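## Task

Scene 1: leave the console with the MODE knob pulled out, CHECK switched off, the PROGRAM selector on P1 and the lever in CYCLE. The task fails if the UNDER or OVER light ever turns on. That light comes on whenever MODE is out, CHECK is on and the lever is in CYCLE all at once while PROGRAM is anywhere other than P1. The console is not fixed to the table, and points are lost if it visibly lifts or tilts and then falls back. Controls count as set only if they stay set with the robot no longer holding them.

## Robot and tools

Robot: two 7-joint xArm arms, left_arm and right_arm, each ending in a two-finger parallel gripper. Base positions in the scene frame: left_arm at (+0.019, +0.331, 0) m, right_arm at (-0.040, -0.373, 0) m, each turned slightly about z.

Scene frame: origin on the table top midway between the arms, +x out across the table, +z up, left_arm on the +y side. The names left and right do not refer to image sides. Gripper frame: fingers extend along the gripper's +z, and they open and close along its y axis. The reported end_effector_position sits between the pads about 2 cm short of the fingertips; closing pushes the tips roughly 10 mm farther along +z.

The 14-number row, used by both execute_actions and move: one list covering both arms, every value in [-1, 1]. Order: dx, dy, dz, rx, ry, rz, opening for left_arm, then the same seven for right_arm. The first six of each arm are an offset, not a pose: expressed in that gripper's own axes and counted from its pose in the most recent result that reported it (before any such result in the scene, and for the second or later call in one reply, from where the arm is when the action begins). Scale: 1.0 equals 0.6 m for dx, dy, dz and 180 degrees for rotation; rx, ry, rz together form a single rotation vector. Opening is absolute: +1 fully open (0.084 m), -1 closed. All zeros is not a pause; it pulls the arm back to the reference pose. An arm meant to stay put should get the offset back to its desired pose in the first call of a reply and zeros after that.

execute_actions: argument actions is a list holding at most one item. An empty list just reports the state. An item with rows (1 to 15 rows) and optional steps (1 to 15, default 15) runs that many 1/30 s steps, one row per step, repeating the final row if rows run out. Every row is counted from the same reference pose, not from the row before it. An item with only steps (up to 300) is a wait measured from the previous result, so your reply time is included. Optional pictures (boolean) toggles camera images.

move: target is one 14-number row as above; speed is the top path speed in m/s, 0.002 to 0.5, default 0.25, with turning capped at twice that number in rad/s. Each gripper travels straight toward its target, both paths finishing together, lasting 0.5 to 10 s (cut off at 10 s). Openings are sent at the start. Paths ignore obstacles and the other arm; grippers may lag, drift, or overshoot the speed, especially with a nearly straight arm. Faster contact and targets set deeper past a surface push harder.

Sending a reply with no tool call ends everything.

Controller behaviour: each step the commanded pose is clipped to 70 mm and 16 degrees from the measured one, then solved by damped IK with position favoured over orientation. After an action the arm continues only to its last clipped pose, so read the result and send the remainder. Joint targets move at most 3.14 rad/s.

Results: the state line gives each gripper's position (m), quat_wxyz and velocities in the scene frame; printed positions can be off, more at long reach. grip_measured is the actual finger opening on the command scale; to grip something, command clearly below it. A Hand target line shows where the controller is steering. "pose unreachable" names an arm whose command the clearance check altered or blocked; HELD marks steps where a row was not sent. A move adds a "move:" line with its ending (done, off_target, moving, held, fault) and limits (paced: the pose was clipped; held: some steps were blocked, after which the arm may jump faster), plus each gripper's distance from target. An ending naming one arm means the other finished fine.

Hazards: joint load limits (N m) are 44.5 waist and shoulder, 26.7 upper arm roll, elbow and forearm roll, 17.8 wrist pitch and wrist roll. Reaching one triggers a torque fault: the arm backs off, freezes 10 s and drops the rest of the call. Holding loads heats motors; MOTOR HOT appears from 65 °C and at 80 °C the arm brakes (OVER-TEMPERATURE FAULT). Do not let the arms collide or press on each other, do not knock anything off the table, and avoid lifting or tipping the loose console; press controls gently and slowly. Order the control changes so the three light conditions are never true together with the wrong PROGRAM, e.g. set PROGRAM first. Reply time counts as robot time, so be brief.

Each tool is called after "Call:" by a JSON object that holds its "name" and its "arguments", one argument or row to a line.

## Session

Call:
{"name": "execute_actions", "arguments": {
  "actions": []
}}

Scene clock: 0.00 s of 5400.00 s.
left_arm: end_effector_position=(+0.2293, +0.2049, +0.2303) grip_measured=+1.00 end_effector_quat_wxyz=(-0.135, +0.904, +0.398, +0.085) end_effector_velocity=(+0.000, +0.000, +0.000) end_effector_angular_velocity=(+0.001, +0.000, +0.000) | right_arm: end_effector_position=(+0.4567, -0.5349, +0.2478) grip_measured=+1.00 end_effector_quat_wxyz=(-0.199, +0.926, +0.312, +0.079) end_effector_velocity=(-0.000, -0.000, -0.000) end_effector_angular_velocity=(+0.000, +0.001, -0.001)
Joint positions: left_arm=[-0.295 -0.735 -0.434  0.55   0.005  1.372 -1.401  0.084] | right_arm=[-0.58   0.296 -0.062  1.531  0.409  1.443 -1.244  0.084]
Joint velocities: left_arm=[ 0. -0.  0.  0.  0.  0.  0. -0.] | right_arm=[ 0.     0.    -0.001 -0.001  0.     0.     0.     0.   ]
Motor temperatures (°C, as the motors report them): left_arm=[31 35 30 34 31 34 33] | right_arm=[30 31 36 34 33 31 34]
Hand target (left_arm): +0.229, +0.205, +0.230; -0.135, +0.904, +0.398, +0.085
Hand target (right_arm): +0.457, -0.535, +0.248; -0.199, +0.926, +0.312, +0.079

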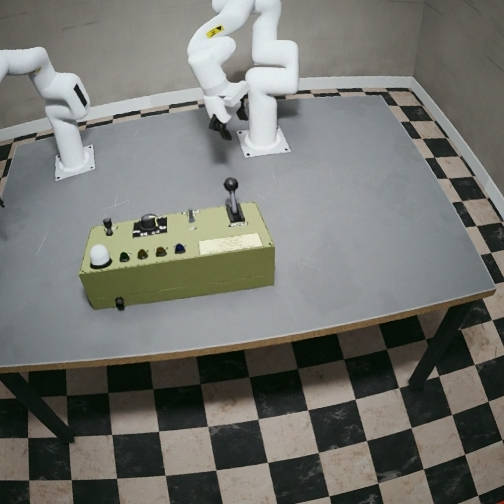

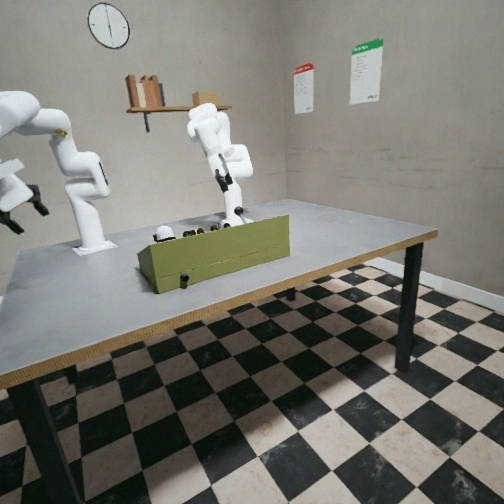

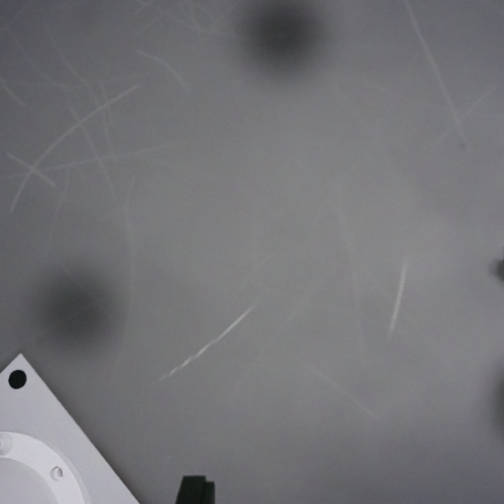

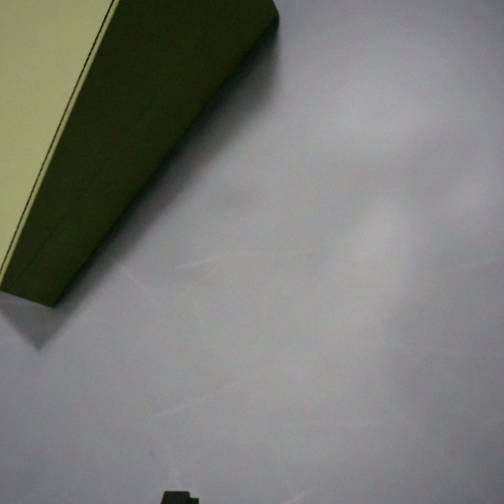

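Call:
{"name": "zoom_image", "arguments": {
  "camera": "cam_high",
  "region": [70, 170, 290, 320]
}}

Call:
{"name": "zoom_image", "arguments": {
  "camera": "cam_low",
  "region": [130, 195, 300, 300]
}}

Region (70, 170, 290, 320) of cam_high's 504x504 image, scaled by 2.291, with more detail than that image has; it fills the top 344 rows of this view, and the rest is white.

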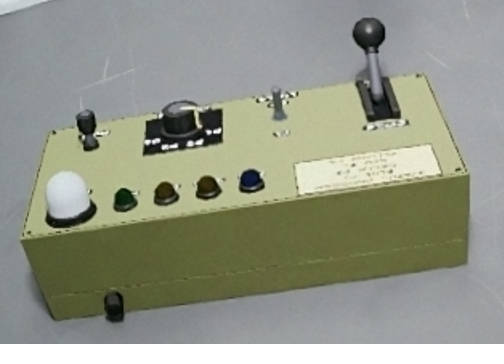

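Region (130, 195, 300, 300) of cam_low's 504x504 image, scaled by 2.965, with more detail than that image has; it fills the top 311 rows of this view, and the rest is white.

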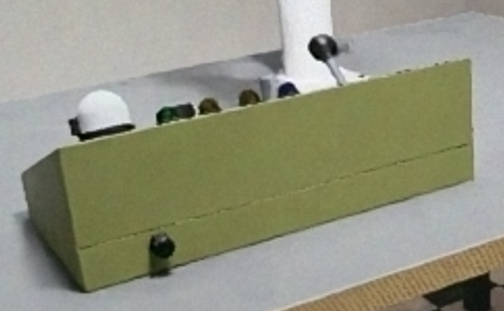

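Call:
{"name": "move", "arguments": {
  "target": [-0.031,0.308,-0.368,-0.1436,0.0738,0.2365,1,0,0,0,0,0,0,1]
}}

Scene clock: 29.53 s of 5400.00 s.
left_arm: end_effector_position=(+0.3439, +0.0034, +0.4017) grip_measured=+1.00 end_effector_quat_wxyz=(+0.001, +0.977, +0.000, +0.215) end_effector_velocity=(-0.001, -0.001, +0.002) end_effector_angular_velocity=(-0.002, -0.003, -0.002) | right_arm: end_effector_position=(+0.4567, -0.5349, +0.2478) grip_measured=+1.00 end_effector_quat_wxyz=(-0.199, +0.926, +0.312, +0.079) end_effector_velocity=(+0.000, +0.000, +0.000) end_effector_angular_velocity=(+0.000, +0.000, -0.002)
Joint positions: left_arm=[-0.376 -0.32  -0.507  1.211  0.179  1.204 -0.889  0.084] | right_arm=[-0.58   0.296 -0.062  1.531  0.409  1.443 -1.244  0.084]
Joint velocities: left_arm=[-0.    -0.002 -0.001  0.002 -0.    -0.     0.001 -0.   ] | right_arm=[-0.001  0.     0.002  0.     0.    -0.     0.002 -0.   ]
Motor temperatures (°C, as the motors report them): left_arm=[31 35 30 36 31 34 33] | right_arm=[30 31 36 35 33 31 34]
Hand target (left_arm): +0.344, +0.003, +0.402; +0.001, +0.977, +0.000, +0.215
Hand target (right_arm): +0.457, -0.535, +0.248; -0.199, +0.926, +0.312, +0.079
Off the commanded pose (left_arm): 0.001 m, 0 deg.
Off the commanded pose (right_arm): 0.000 m, 0 deg.
After step 90, 24.37 s passed at rest.
move: done
camera_calibration (this result's frames):
cam_left_wrist: T_world_to_cam=[[-0.0000053279, -0.999875, -0.0158022, 0.0460198], [-0.917919, 0.00627469, -0.396718, 0.539447], [0.396768, 0.014503, -0.917804, 0.363491], [0, 0, 0, 1]] pos_world=[0.350948, 0.0373574, 0.548349]
cam_right_wrist: T_world_to_cam=[[0.617356, -0.726554, -0.301647, -0.568534], [-0.786656, -0.566924, -0.244477, 0.181959], [0.00661505, 0.388222, -0.921542, 0.563392], [0, 0, 0, 1]] pos_world=[0.4904, -0.528635, 0.392177]

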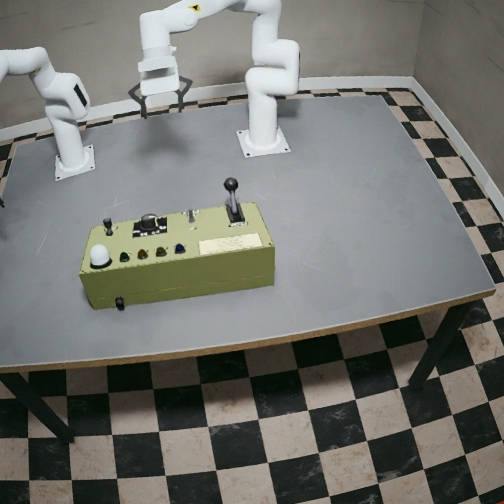

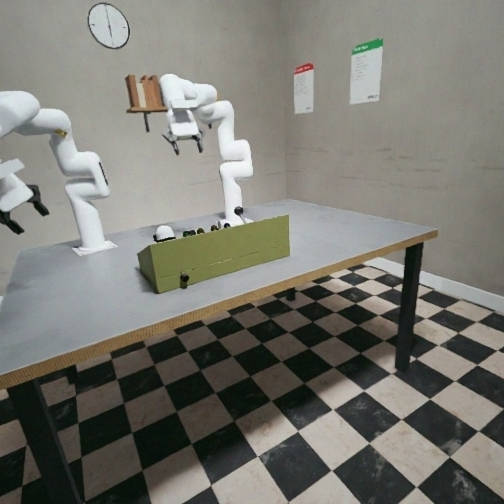

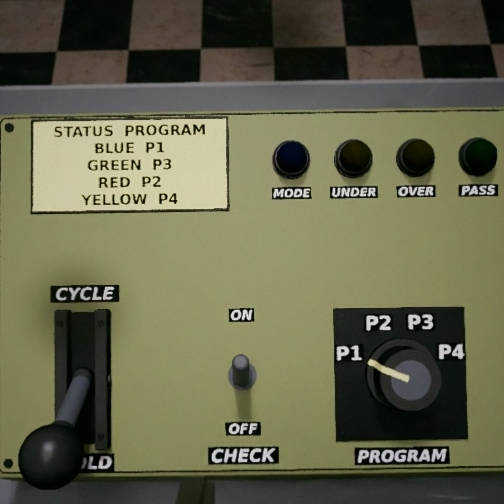

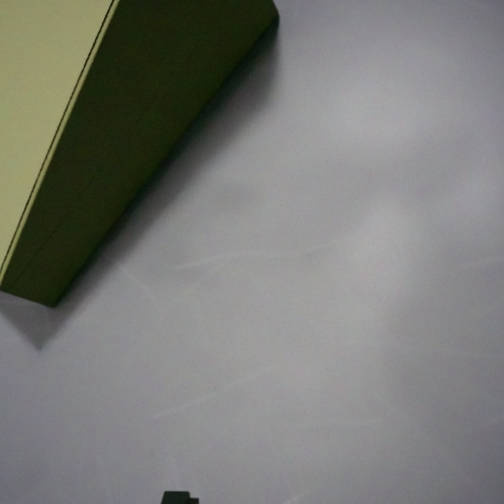

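Call:
{"name": "move", "arguments": {
  "target": [0.006,-0.083,0.448,0,0,0,-1,0.238,-0.5,-0.018,-0.171,0.0804,0.171,1]
}}

Scene clock: 62.80 s of 5400.00 s.
left_arm: end_effector_position=(+0.4605, +0.0531, +0.1606) grip_measured=-1.00 end_effector_quat_wxyz=(+0.002, +0.976, +0.001, +0.217) end_effector_velocity=(-0.000, -0.000, -0.001) end_effector_angular_velocity=(-0.001, +0.002, +0.000) | right_arm: end_effector_position=(+0.3869, -0.2454, +0.3907) grip_measured=+1.00 end_effector_quat_wxyz=(+0.001, +0.976, -0.001, +0.217) end_effector_velocity=(-0.001, +0.008, +0.004) end_effector_angular_velocity=(-0.005, -0.011, +0.014)
Joint positions: left_arm=[-0.231  0.063 -0.42   0.856  0.581  0.502 -1.083  0.   ] | right_arm=[-0.42  -0.504  0.492  1.016  0.163  1.039  0.161  0.084]
Joint velocities: left_arm=[ 0.     0.002  0.    -0.     0.001 -0.001 -0.001  0.   ] | right_arm=[ 0.007 -0.005  0.01   0.006 -0.003 -0.001  0.004 -0.   ]
Motor temperatures (°C, as the motors report them): left_arm=[31 35 30 36 31 34 33] | right_arm=[30 31 36 35 33 31 34]
Hand target (left_arm): +0.460, +0.054, +0.159; +0.001, +0.977, +0.000, +0.215
Hand target (right_arm): +0.387, -0.245, +0.391; +0.001, +0.976, -0.001, +0.217
Off the commanded pose (left_arm): 0.001 m, 0 deg.
Off the commanded pose (right_arm): 0.002 m, 0 deg.
After step 90, 28.17 s passed at rest.
move: done
camera_calibration (this result's frames):
cam_left_wrist: T_world_to_cam=[[0.000187626, -0.999904, -0.0138537, 0.0915416], [-0.916799, 0.00536045, -0.399313, 0.550481], [0.399349, 0.012776, -0.91671, 0.0939375], [0, 0, 0, 1]] pos_world=[0.46715, 0.0873818, 0.307196]
cam_right_wrist: T_world_to_cam=[[0.000828026, -0.999818, 0.0190561, -0.225751], [-0.91941, -0.00825592, -0.393213, 0.572685], [0.393299, -0.0171948, -0.91925, 0.333147], [0, 0, 0, 1]] pos_world=[0.395693, -0.215253, 0.535735]

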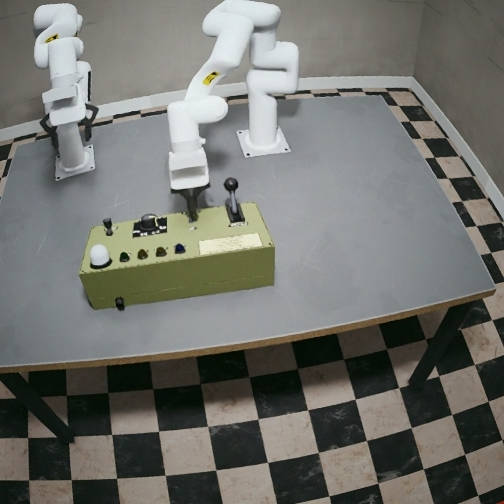

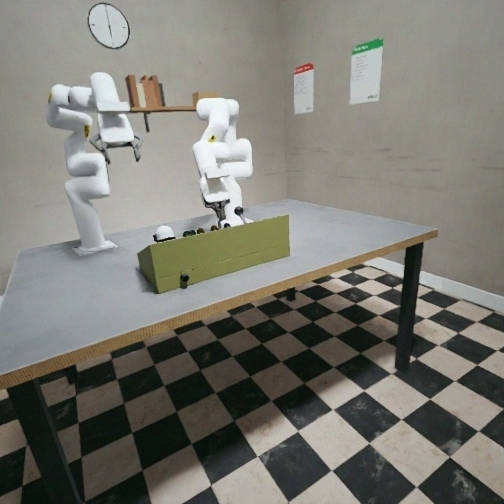

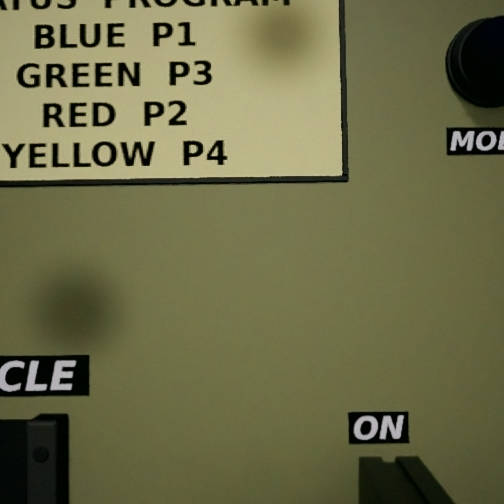

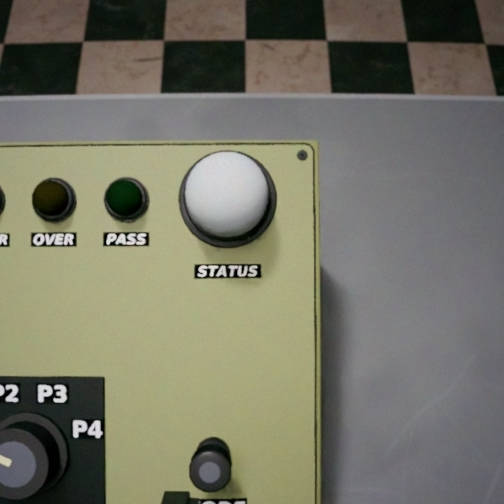

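Call:
{"name": "move", "arguments": {
  "target": [0.02,0,0.055,0,0,0,-1,-0.138,-0.08,0.373,0,0,0,1]
}}

Scene clock: 83.13 s of 5400.00 s.
left_arm: end_effector_position=(+0.4853, +0.0531, +0.1357) grip_measured=-1.00 end_effector_quat_wxyz=(+0.002, +0.976, +0.001, +0.217) end_effector_velocity=(+0.000, +0.000, -0.000) end_effector_angular_velocity=(+0.000, +0.001, +0.001) | right_arm: end_effector_position=(+0.4074, -0.1972, +0.1536) grip_measured=+1.00 end_effector_quat_wxyz=(+0.001, +0.976, -0.001, +0.217) end_effector_velocity=(-0.002, -0.002, -0.004) end_effector_angular_velocity=(-0.003, +0.007, -0.006)
Joint positions: left_arm=[-0.231  0.18  -0.385  0.92   0.692  0.468 -1.144  0.   ] | right_arm=[-0.605 -0.116  0.869  0.644 -0.276  0.328  0.665  0.084]
Joint velocities: left_arm=[-0.     0.002  0.001  0.002 -0.     0.001  0.     0.   ] | right_arm=[-0.007  0.005  0.005 -0.003 -0.013  0.002  0.014 -0.   ]
Motor temperatures (°C, as the motors report them): left_arm=[31 35 30 35 31 34 33] | right_arm=[30 31 36 35 33 32 34]
Hand target (left_arm): +0.485, +0.053, +0.136; +0.002, +0.976, +0.001, +0.217
Hand target (right_arm): +0.407, -0.197, +0.153; +0.001, +0.976, -0.001, +0.217
Off the commanded pose (left_arm): 0.000 m, 0 deg.
Off the commanded pose (right_arm): 0.001 m, 0 deg.
After step 90, 15.83 s passed at rest.
move: done
camera_calibration (this result's frames):
cam_left_wrist: T_world_to_cam=[[0.000181183, -0.999905, -0.0137761, 0.091187], [-0.916812, 0.00533495, -0.399282, 0.563261], [0.399318, 0.0127024, -0.916724, 0.0612653], [0, 0, 0, 1]] pos_world=[0.491924, 0.0873951, 0.28232]
cam_right_wrist: T_world_to_cam=[[0.00189657, -0.999786, 0.0206167, -0.173794], [-0.918709, -0.00988425, -0.394812, 0.498317], [0.394932, -0.018192, -0.91853, 0.107011], [0, 0, 0, 1]] pos_world=[0.415875, -0.166885, 0.298618]

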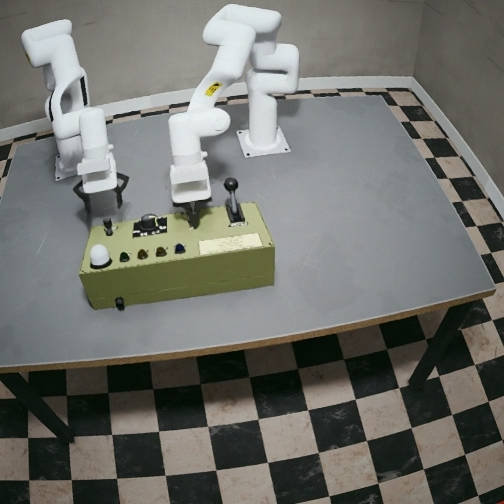

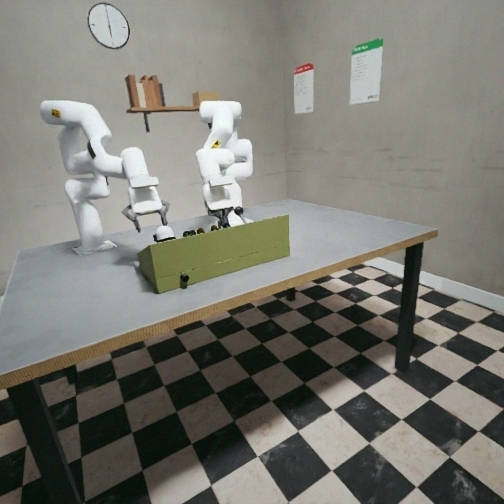

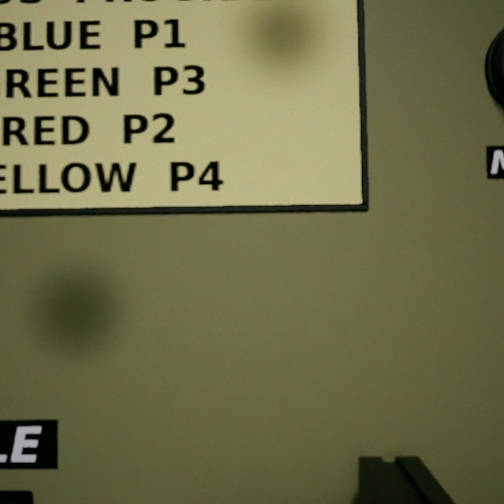

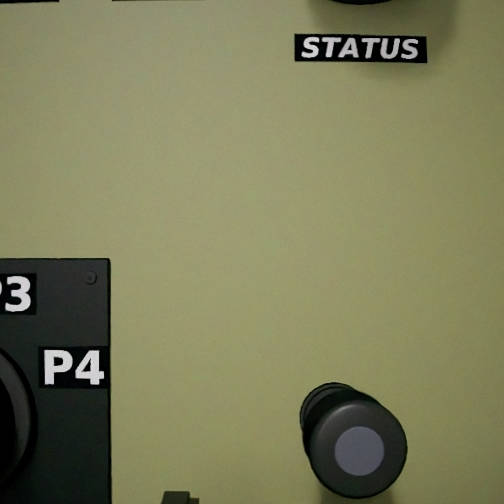

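Call:
{"name": "move", "arguments": {
  "target": [0,0,0.025,0,0,0,-1,0.03,0,0.03,0,-0.055,0,1],
  "speed": 0.05
}}

Call:
{"name": "zoom_image", "arguments": {
  "camera": "cam_high",
  "region": [80, 160, 260, 260]
}}

Call:
{"name": "zoom_image", "arguments": {
  "camera": "cam_low",
  "region": [130, 190, 270, 270]
}}

Scene clock: 98.90 s of 5400.00 s.
left_arm: end_effector_position=(+0.4923, +0.0513, +0.1252) grip_measured=-1.00 end_effector_quat_wxyz=(+0.003, +0.976, -0.000, +0.219) end_effector_velocity=(-0.000, +0.002, -0.002) end_effector_angular_velocity=(+0.000, +0.004, +0.004) | right_arm: end_effector_position=(+0.4312, -0.1972, +0.1450) grip_measured=+1.00 end_effector_quat_wxyz=(+0.001, +0.991, -0.000, +0.132) end_effector_velocity=(-0.001, +0.003, +0.001) end_effector_angular_velocity=(-0.002, -0.001, +0.007)
Joint positions: left_arm=[-0.24   0.222 -0.368  0.94   0.745  0.448 -1.182  0.   ] | right_arm=[-0.615  0.098  0.862  0.86  -0.325  0.572  0.632  0.084]
Joint velocities: left_arm=[ 0.003  0.003 -0.    -0.001 -0.    -0.    -0.001  0.   ] | right_arm=[ 0.002 -0.002  0.004  0.001 -0.001  0.002  0.    -0.   ]
Motor temperatures (°C, as the motors report them): left_arm=[31 35 30 36 31 34 33] | right_arm=[30 31 36 35 33 32 34]
Hand target (left_arm): +0.492, +0.053, +0.122; +0.002, +0.976, +0.001, +0.217
Hand target (right_arm): +0.431, -0.197, +0.145; +0.001, +0.991, -0.000, +0.132
Off the commanded pose (left_arm): 0.004 m, 0 deg.
Off the commanded pose (right_arm): 0.000 m, 0 deg.
After step 90, 10.80 s passed at rest.
move: off_target (left_arm)
camera_calibration (this result's frames):
cam_left_wrist: T_world_to_cam=[[-0.00206784, -0.999938, -0.0109206, 0.0899902], [-0.914517, 0.00630882, -0.404499, 0.564987], [0.404543, 0.0091506, -0.914473, 0.0461663], [0, 0, 0, 1]] pos_world=[0.4982, 0.0859978, 0.271737]
cam_right_wrist: T_world_to_cam=[[0.00560205, -0.999775, 0.020476, -0.175175], [-0.972922, -0.0101808, -0.230911, 0.516321], [0.231067, -0.0186279, -0.972759, 0.168083], [0, 0, 0, 1]] pos_world=[0.464483, -0.166748, 0.286316]

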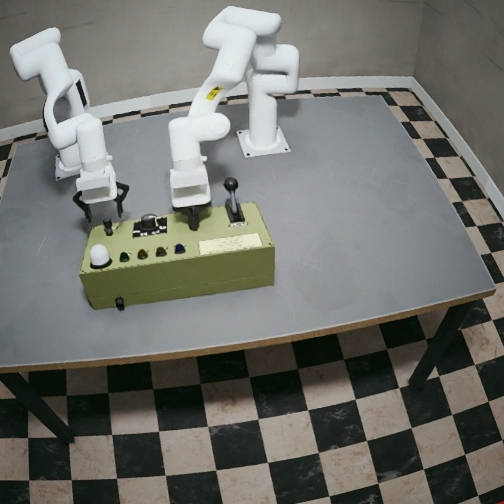

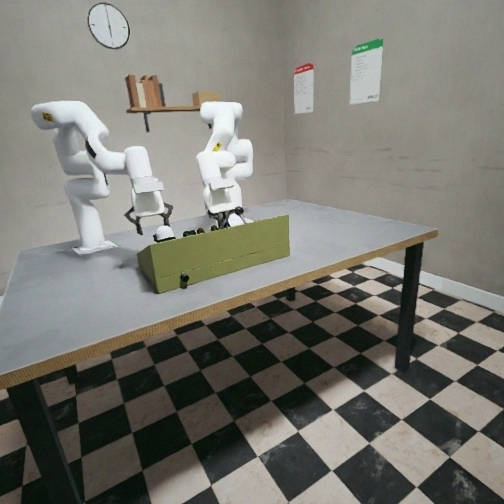

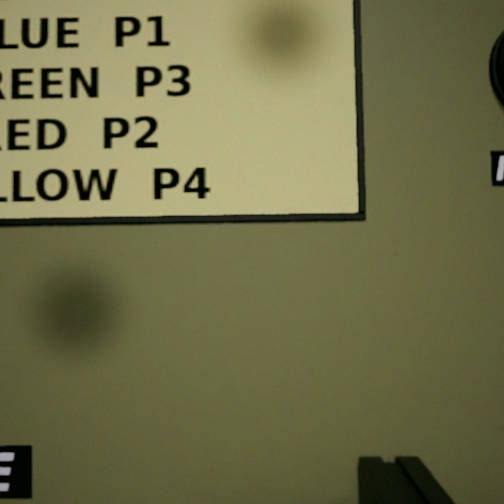

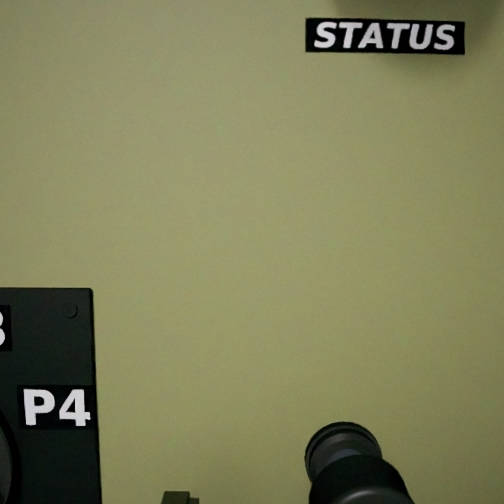

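Region (80, 160, 260, 260) of cam_high's 504x504 image, scaled by 2.800, with more detail than that image has.

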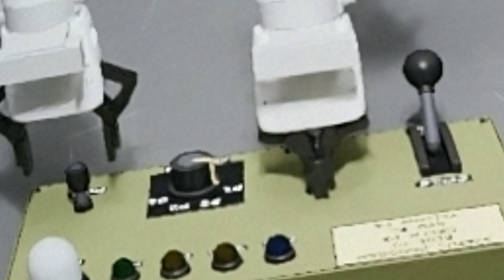

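Region (130, 190, 270, 270) of cam_low's 504x504 image, scaled by 3.600, with more detail than that image has; it fills the top 288 rows of this view, and the rest is white.

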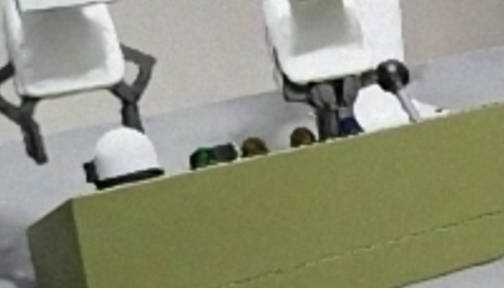

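Call:
{"name": "move", "arguments": {
  "target": [-0.073,-0.003,-0.024,0,0,0,-1,0,0,0,0,0,0,1],
  "speed": 0.04
}}

Call:
{"name": "zoom_image", "arguments": {
  "camera": "cam_high",
  "region": [80, 160, 260, 260]
}}

Scene clock: 106.80 s of 5400.00 s.
left_arm: end_effector_position=(+0.4479, +0.0568, +0.1188) grip_measured=-1.00 end_effector_quat_wxyz=(+0.001, +0.976, +0.003, +0.219) end_effector_velocity=(-0.000, -0.001, +0.000) end_effector_angular_velocity=(+0.002, -0.001, -0.002) | right_arm: end_effector_position=(+0.4312, -0.1972, +0.1450) grip_measured=+1.00 end_effector_quat_wxyz=(+0.001, +0.991, -0.000, +0.132) end_effector_velocity=(-0.000, -0.001, -0.001) end_effector_angular_velocity=(-0.000, +0.001, -0.002)
Joint positions: left_arm=[-0.267  0.121 -0.372  0.798  0.763  0.417 -1.262  0.   ] | right_arm=[-0.615  0.098  0.862  0.86  -0.325  0.572  0.632  0.084]
Joint velocities: left_arm=[-0.011  0.001  0.007  0.003 -0.     0.003  0.001  0.   ] | right_arm=[ 0.     0.    -0.001 -0.001 -0.    -0.     0.001  0.   ]
Motor temperatures (°C, as the motors report them): left_arm=[31 35 30 35 31 34 33] | right_arm=[30 31 36 35 33 32 34]
Hand target (left_arm): +0.447, +0.053, +0.120; +0.003, +0.976, -0.000, +0.219
Hand target (right_arm): +0.431, -0.197, +0.145; +0.001, +0.991, -0.000, +0.132
Off the commanded pose (left_arm): 0.004 m, 0 deg.
Off the commanded pose (right_arm): 0.000 m, 0 deg.
After step 90, 3.47 s passed at rest.
move: off_target (left_arm)
camera_calibration (this result's frames):
cam_left_wrist: T_world_to_cam=[[0.00532408, -0.999879, -0.0146295, 0.0924799], [-0.915257, 0.001021, -0.402869, 0.522139], [0.402835, 0.0155347, -0.915141, 0.0587065], [0, 0, 0, 1]] pos_world=[0.45375, 0.0910236, 0.265431]
cam_right_wrist: T_world_to_cam=[[0.00560118, -0.999775, 0.0204757, -0.175175], [-0.972922, -0.0101799, -0.230911, 0.516322], [0.231068, -0.0186279, -0.972759, 0.168083], [0, 0, 0, 1]] pos_world=[0.464483, -0.166749, 0.286316]

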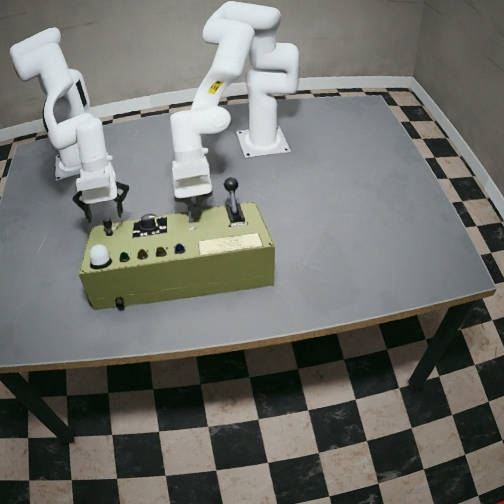

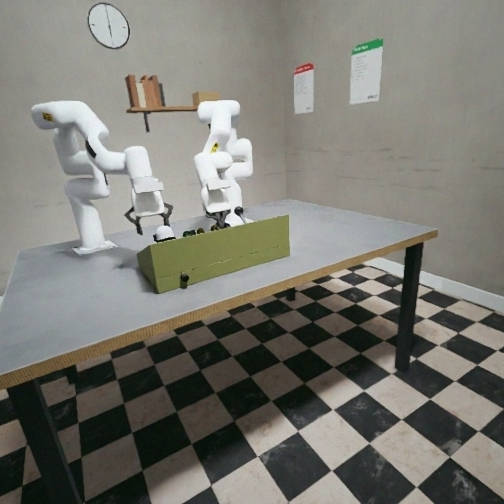

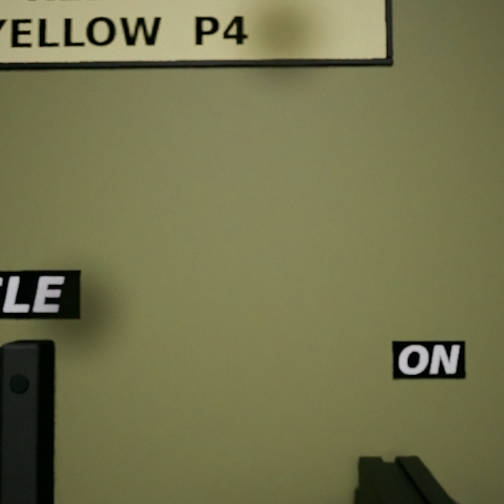

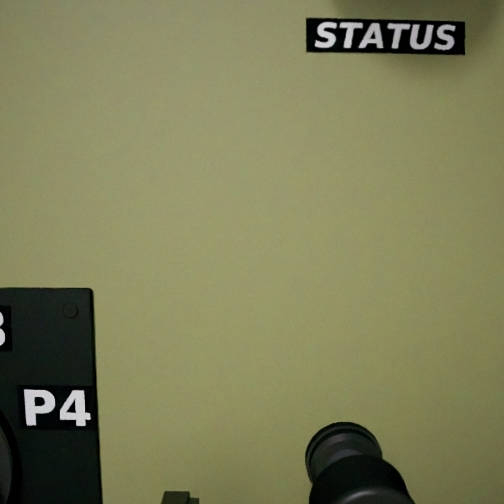

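Region (80, 160, 260, 260) of cam_high's 504x504 image, scaled by 2.800, with more detail than that image has.

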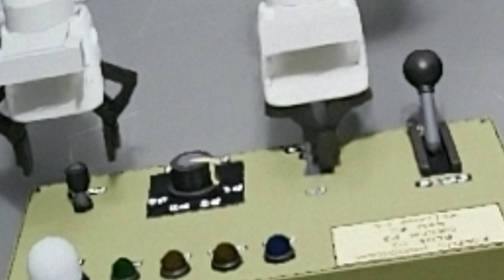

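Call:
{"name": "move", "arguments": {
  "target": [0.015,0,-0.08,0,0,0,-1,0,0,0,0,0,0,1],
  "speed": 0.1
}}

Call:
{"name": "move", "arguments": {
  "target": [-0.07,0.02,0,0,0,0,-1,0,0,0,0,0,0,1],
  "speed": 0.1
}}

Scene clock: 114.07 s of 5400.00 s.
left_arm: end_effector_position=(+0.4355, +0.0565, +0.1659) grip_measured=-1.00 end_effector_quat_wxyz=(+0.001, +0.976, +0.003, +0.219) end_effector_velocity=(+0.001, +0.001, +0.002) end_effector_angular_velocity=(-0.000, -0.004, +0.002) | right_arm: end_effector_position=(+0.4312, -0.1972, +0.1450) grip_measured=+1.00 end_effector_quat_wxyz=(+0.001, +0.991, -0.000, +0.132) end_effector_velocity=(+0.000, +0.000, +0.000) end_effector_angular_velocity=(-0.000, -0.000, +0.001)
Joint positions: left_arm=[-0.267 -0.023 -0.409  0.779  0.539  0.501 -1.085  0.   ] | right_arm=[-0.615  0.098  0.862  0.86  -0.325  0.572  0.632  0.084]
Joint velocities: left_arm=[ 0.001 -0.004  0.001  0.001 -0.     0.001  0.     0.   ] | right_arm=[-0.     0.     0.     0.    -0.    -0.    -0.001 -0.   ]
Motor temperatures (°C, as the motors report them): left_arm=[31 35 30 35 31 34 33] | right_arm=[30 31 36 35 33 32 34]
Hand target (left_arm): +0.436, +0.057, +0.166; +0.001, +0.976, +0.003, +0.219
Hand target (right_arm): +0.431, -0.197, +0.145; +0.001, +0.991, -0.000, +0.132
Off the commanded pose (left_arm): 0.000 m, 0 deg.
Off the commanded pose (right_arm): 0.000 m, 0 deg.
After step 90, 3.33 s passed at rest.
move: done
camera_calibration (this result's frames):
cam_left_wrist: T_world_to_cam=[[0.00468876, -0.999879, -0.014817, 0.0932208], [-0.915206, 0.00168001, -0.402983, 0.529766], [0.402959, 0.0154501, -0.915088, 0.106814], [0, 0, 0, 1]] pos_world=[0.441366, 0.0906692, 0.312612]
cam_right_wrist: T_world_to_cam=[[0.00560118, -0.999775, 0.0204755, -0.175175], [-0.972922, -0.0101798, -0.230911, 0.516322], [0.231067, -0.0186277, -0.972759, 0.168083], [0, 0, 0, 1]] pos_world=[0.464483, -0.166749, 0.286316]

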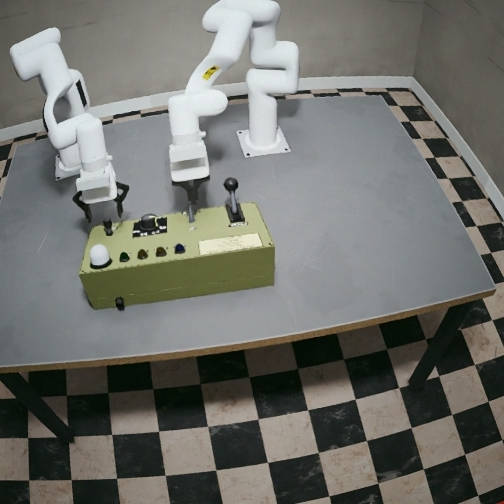

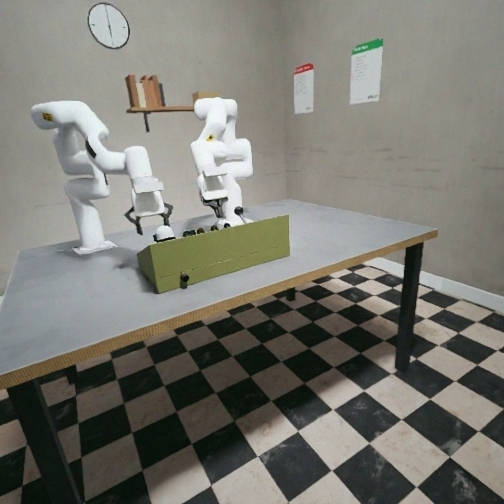

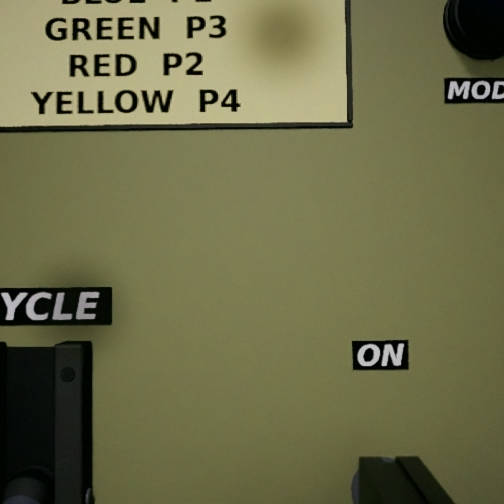

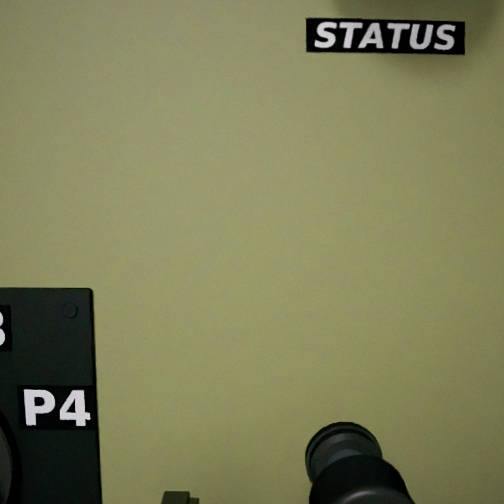

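Scene clock: 114.80 s of 5400.00 s.
left_arm: end_effector_position=(+0.3978, +0.0444, +0.1482) grip_measured=-1.00 end_effector_quat_wxyz=(+0.001, +0.976, +0.003, +0.219) end_effector_velocity=(+0.001, +0.002, -0.000) end_effector_angular_velocity=(+0.001, +0.001, +0.007) | right_arm: end_effector_position=(+0.4312, -0.1972, +0.1450) grip_measured=+1.00 end_effector_quat_wxyz=(+0.001, +0.991, -0.000, +0.132) end_effector_velocity=(-0.001, +0.001, -0.001) end_effector_angular_velocity=(-0.001, +0.002, +0.002)
Joint positions: left_arm=[-0.298 -0.055 -0.449  0.699  0.59   0.479 -1.212  0.   ] | right_arm=[-0.615  0.098  0.862  0.86  -0.325  0.572  0.632  0.084]
Joint velocities: left_arm=[ 0.001  0.     0.005 -0.     0.     0.001 -0.002  0.   ] | right_arm=[ 0.001 -0.     0.001 -0.002  0.     0.    -0.001 -0.   ]
Motor temperatures (°C, as the motors report them): left_arm=[31 35 30 36 31 34 33] | right_arm=[30 31 36 35 33 32 34]
Hand target (left_arm): +0.397, +0.044, +0.148; +0.001, +0.976, +0.003, +0.218
Hand target (right_arm): +0.431, -0.197, +0.145; +0.001, +0.991, -0.000, +0.132
Off the commanded pose (left_arm): 0.000 m, 0 deg.
Off the commanded pose (right_arm): 0.000 m, 0 deg.
move: done
camera_calibration (this result's frames):
cam_left_wrist: T_world_to_cam=[[0.00536023, -0.999883, -0.0143383, 0.0807124], [-0.915273, 0.000869976, -0.402833, 0.488191], [0.402798, 0.0152828, -0.915161, 0.106064], [0, 0, 0, 1]] pos_world=[0.403673, 0.0786572, 0.294883]
cam_right_wrist: T_world_to_cam=[[0.00560133, -0.999775, 0.0204756, -0.175175], [-0.972922, -0.01018, -0.230911, 0.516322], [0.231067, -0.0186278, -0.972759, 0.168083], [0, 0, 0, 1]] pos_world=[0.464483, -0.166749, 0.286316]

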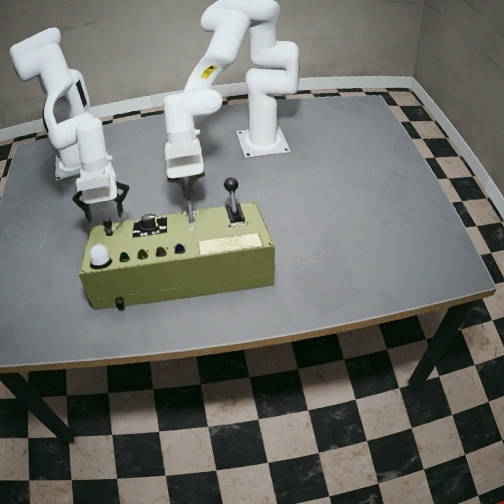

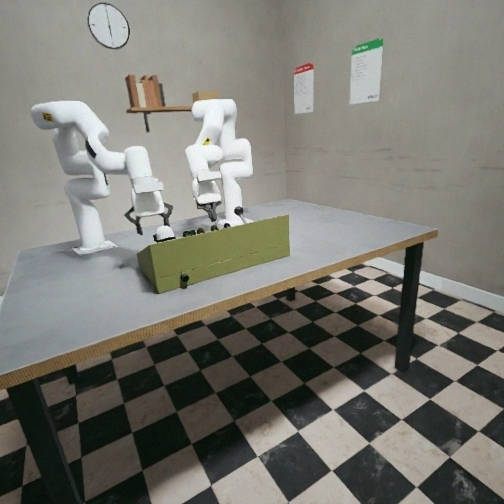

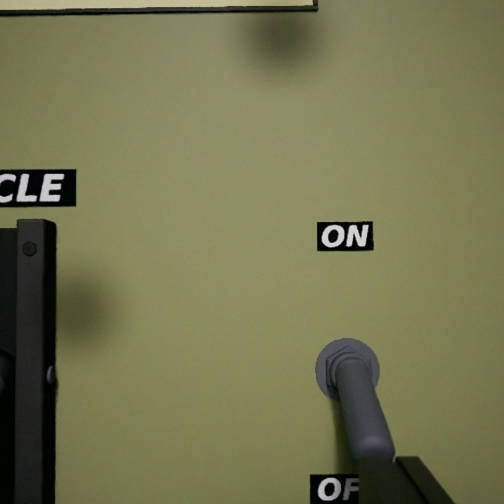

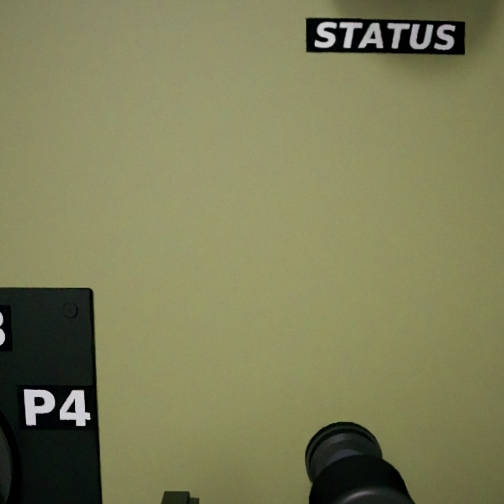

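Call:
{"name": "move", "arguments": {
  "target": [0,0.09,0,0,0,0,-1,0,0,0.058,0,0,0,1],
  "speed": 0.08
}}

Call:
{"name": "move", "arguments": {
  "target": [0.07,0,0.095,0,0,0,-1,0,0,0,0,0,0,0.1],
  "speed": 0.06
}}

Call:
{"name": "zoom_image", "arguments": {
  "camera": "cam_high",
  "region": [60, 160, 220, 260]
}}

Scene clock: 133.57 s of 5400.00 s.
left_arm: end_effector_position=(+0.3981, -0.0093, +0.1481) grip_measured=-1.00 end_effector_quat_wxyz=(+0.001, +0.976, +0.003, +0.218) end_effector_velocity=(+0.002, +0.001, +0.001) end_effector_angular_velocity=(-0.001, -0.002, +0.006) | right_arm: end_effector_position=(+0.4404, -0.1970, +0.1116) grip_measured=+1.00 end_effector_quat_wxyz=(+0.002, +0.991, -0.000, +0.133) end_effector_velocity=(+0.001, +0.001, +0.002) end_effector_angular_velocity=(-0.000, -0.006, +0.001)
Joint positions: left_arm=[-0.351  0.079 -0.5    0.856  0.68   0.578 -1.354  0.   ] | right_arm=[-0.56   0.226  0.793  0.878 -0.522  0.522  0.772  0.084]
Joint velocities: left_arm=[ 0.001 -0.001  0.003  0.002 -0.     0.001 -0.002  0.   ] | right_arm=[ 0.002 -0.003  0.     0.003 -0.002 -0.001  0.002  0.   ]
Motor temperatures (°C, as the motors report them): left_arm=[31 35 30 36 31 34 33] | right_arm=[30 31 36 35 33 32 34]
Hand target (left_arm): +0.398, -0.010, +0.148; +0.001, +0.976, +0.003, +0.218
Hand target (right_arm): +0.440, -0.197, +0.111; +0.002, +0.991, -0.000, +0.132
Off the commanded pose (left_arm): 0.000 m, 0 deg.
Off the commanded pose (right_arm): 0.000 m, 0 deg.
After step 90, 14.80 s passed at rest.
move: done
camera_calibration (this result's frames):
cam_left_wrist: T_world_to_cam=[[0.00600668, -0.999879, -0.0143428, 0.0267584], [-0.91551, 0.000270907, -0.402296, 0.488478], [0.402251, 0.0155474, -0.915397, 0.106868], [0, 0, 0, 1]] pos_world=[0.404058, 0.0249614, 0.294723]
cam_right_wrist: T_world_to_cam=[[0.0061385, -0.999765, 0.0207939, -0.17462], [-0.972754, -0.0107894, -0.231588, 0.517547], [0.231758, -0.0188058, -0.972592, 0.133163], [0, 0, 0, 1]] pos_world=[0.473656, -0.166491, 0.253002]

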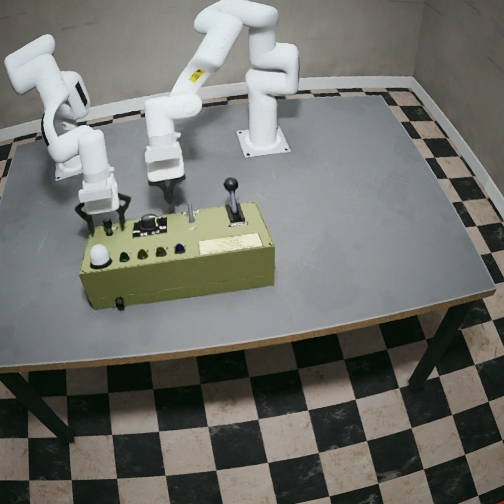

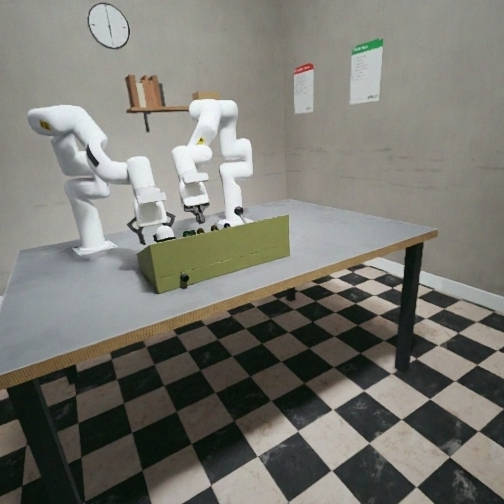

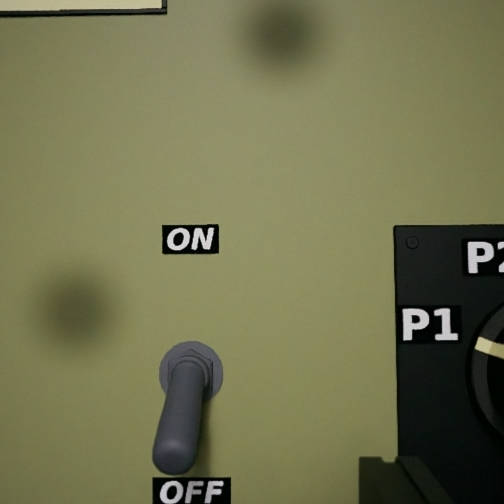

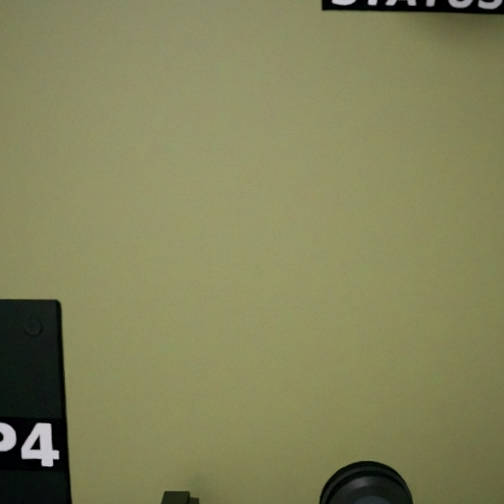

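Scene clock: 135.03 s of 5400.00 s.
left_arm: end_effector_position=(+0.4604, -0.0090, +0.1146) grip_measured=-1.00 end_effector_quat_wxyz=(+0.001, +0.976, +0.003, +0.218) end_effector_velocity=(-0.000, +0.000, -0.001) end_effector_angular_velocity=(+0.001, +0.001, -0.001) | right_arm: end_effector_position=(+0.4404, -0.1970, +0.1116) grip_measured=+0.09 end_effector_quat_wxyz=(+0.002, +0.991, -0.000, +0.133) end_effector_velocity=(-0.000, +0.001, +0.000) end_effector_angular_velocity=(+0.000, +0.000, +0.002)
Joint positions: left_arm=[-0.336  0.29  -0.427  1.009  0.834  0.543 -1.382  0.   ] | right_arm=[-0.56   0.226  0.793  0.878 -0.522  0.522  0.772  0.048]
Joint velocities: left_arm=[-0.     0.001  0.001 -0.001  0.002 -0.002 -0.001  0.   ] | right_arm=[-0.    -0.     0.002 -0.     0.     0.    -0.     0.   ]
Motor temperatures (°C, as the motors report them): left_arm=[31 35 30 36 31 34 33] | right_arm=[30 31 36 35 33 32 34]
Hand target (left_arm): +0.460, -0.009, +0.114; +0.001, +0.976, +0.003, +0.218
Hand target (right_arm): +0.440, -0.197, +0.112; +0.002, +0.991, -0.000, +0.133
Off the commanded pose (left_arm): 0.000 m, 0 deg.
Off the commanded pose (right_arm): 0.000 m, 0 deg.
move: done
camera_calibration (this result's frames):
cam_left_wrist: T_world_to_cam=[[0.00573975, -0.999885, -0.014002, 0.0262428], [-0.915311, 0.000385673, -0.402748, 0.531941], [0.402707, 0.0151279, -0.915204, 0.0509224], [0, 0, 0, 1]] pos_world=[0.466234, 0.0252643, 0.26121]
cam_right_wrist: T_world_to_cam=[[0.00613838, -0.999765, 0.0207941, -0.17462], [-0.972754, -0.0107893, -0.231588, 0.517547], [0.231758, -0.0188059, -0.972592, 0.133163], [0, 0, 0, 1]] pos_world=[0.473656, -0.166491, 0.253002]

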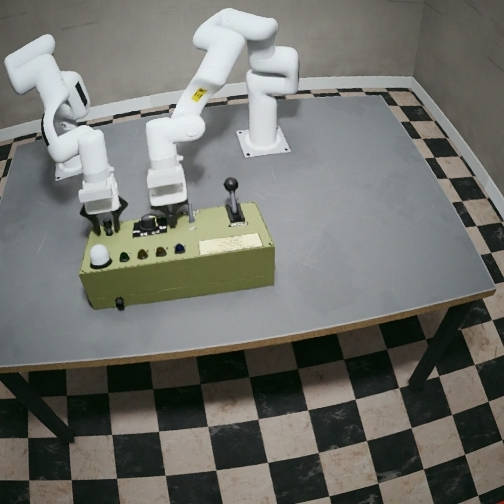

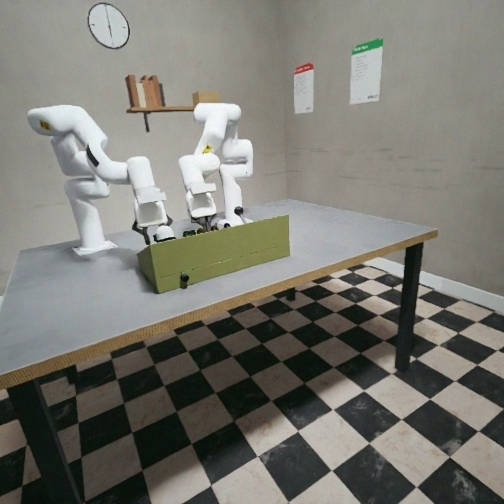

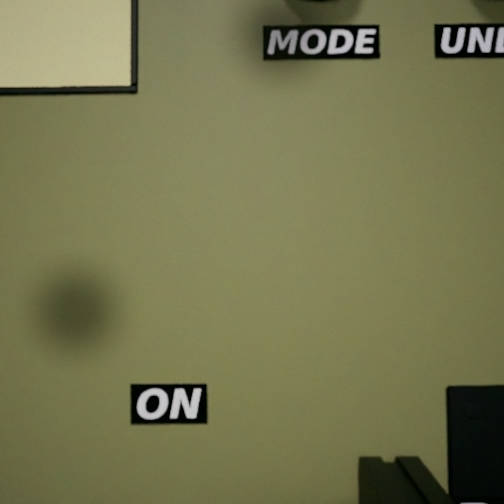

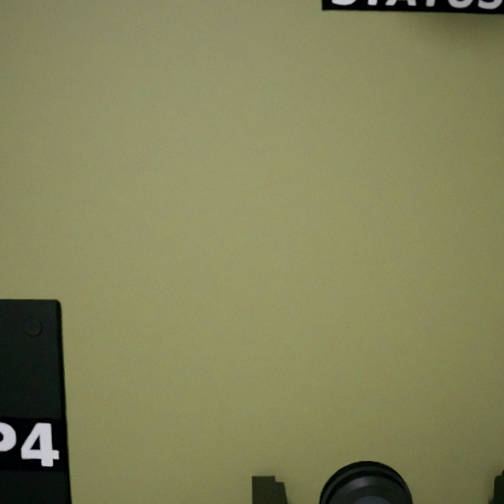

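Region (60, 160, 220, 260) of cam_high's 504x504 image, scaled by 3.150, with more detail than that image has; it fills the top 315 rows of this view, and the rest is white.

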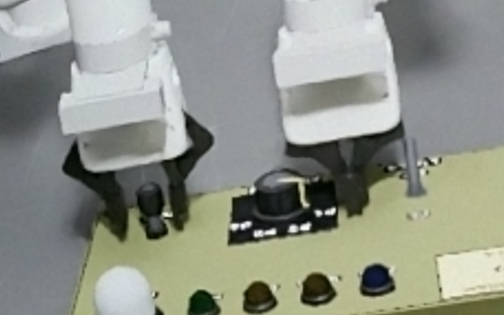

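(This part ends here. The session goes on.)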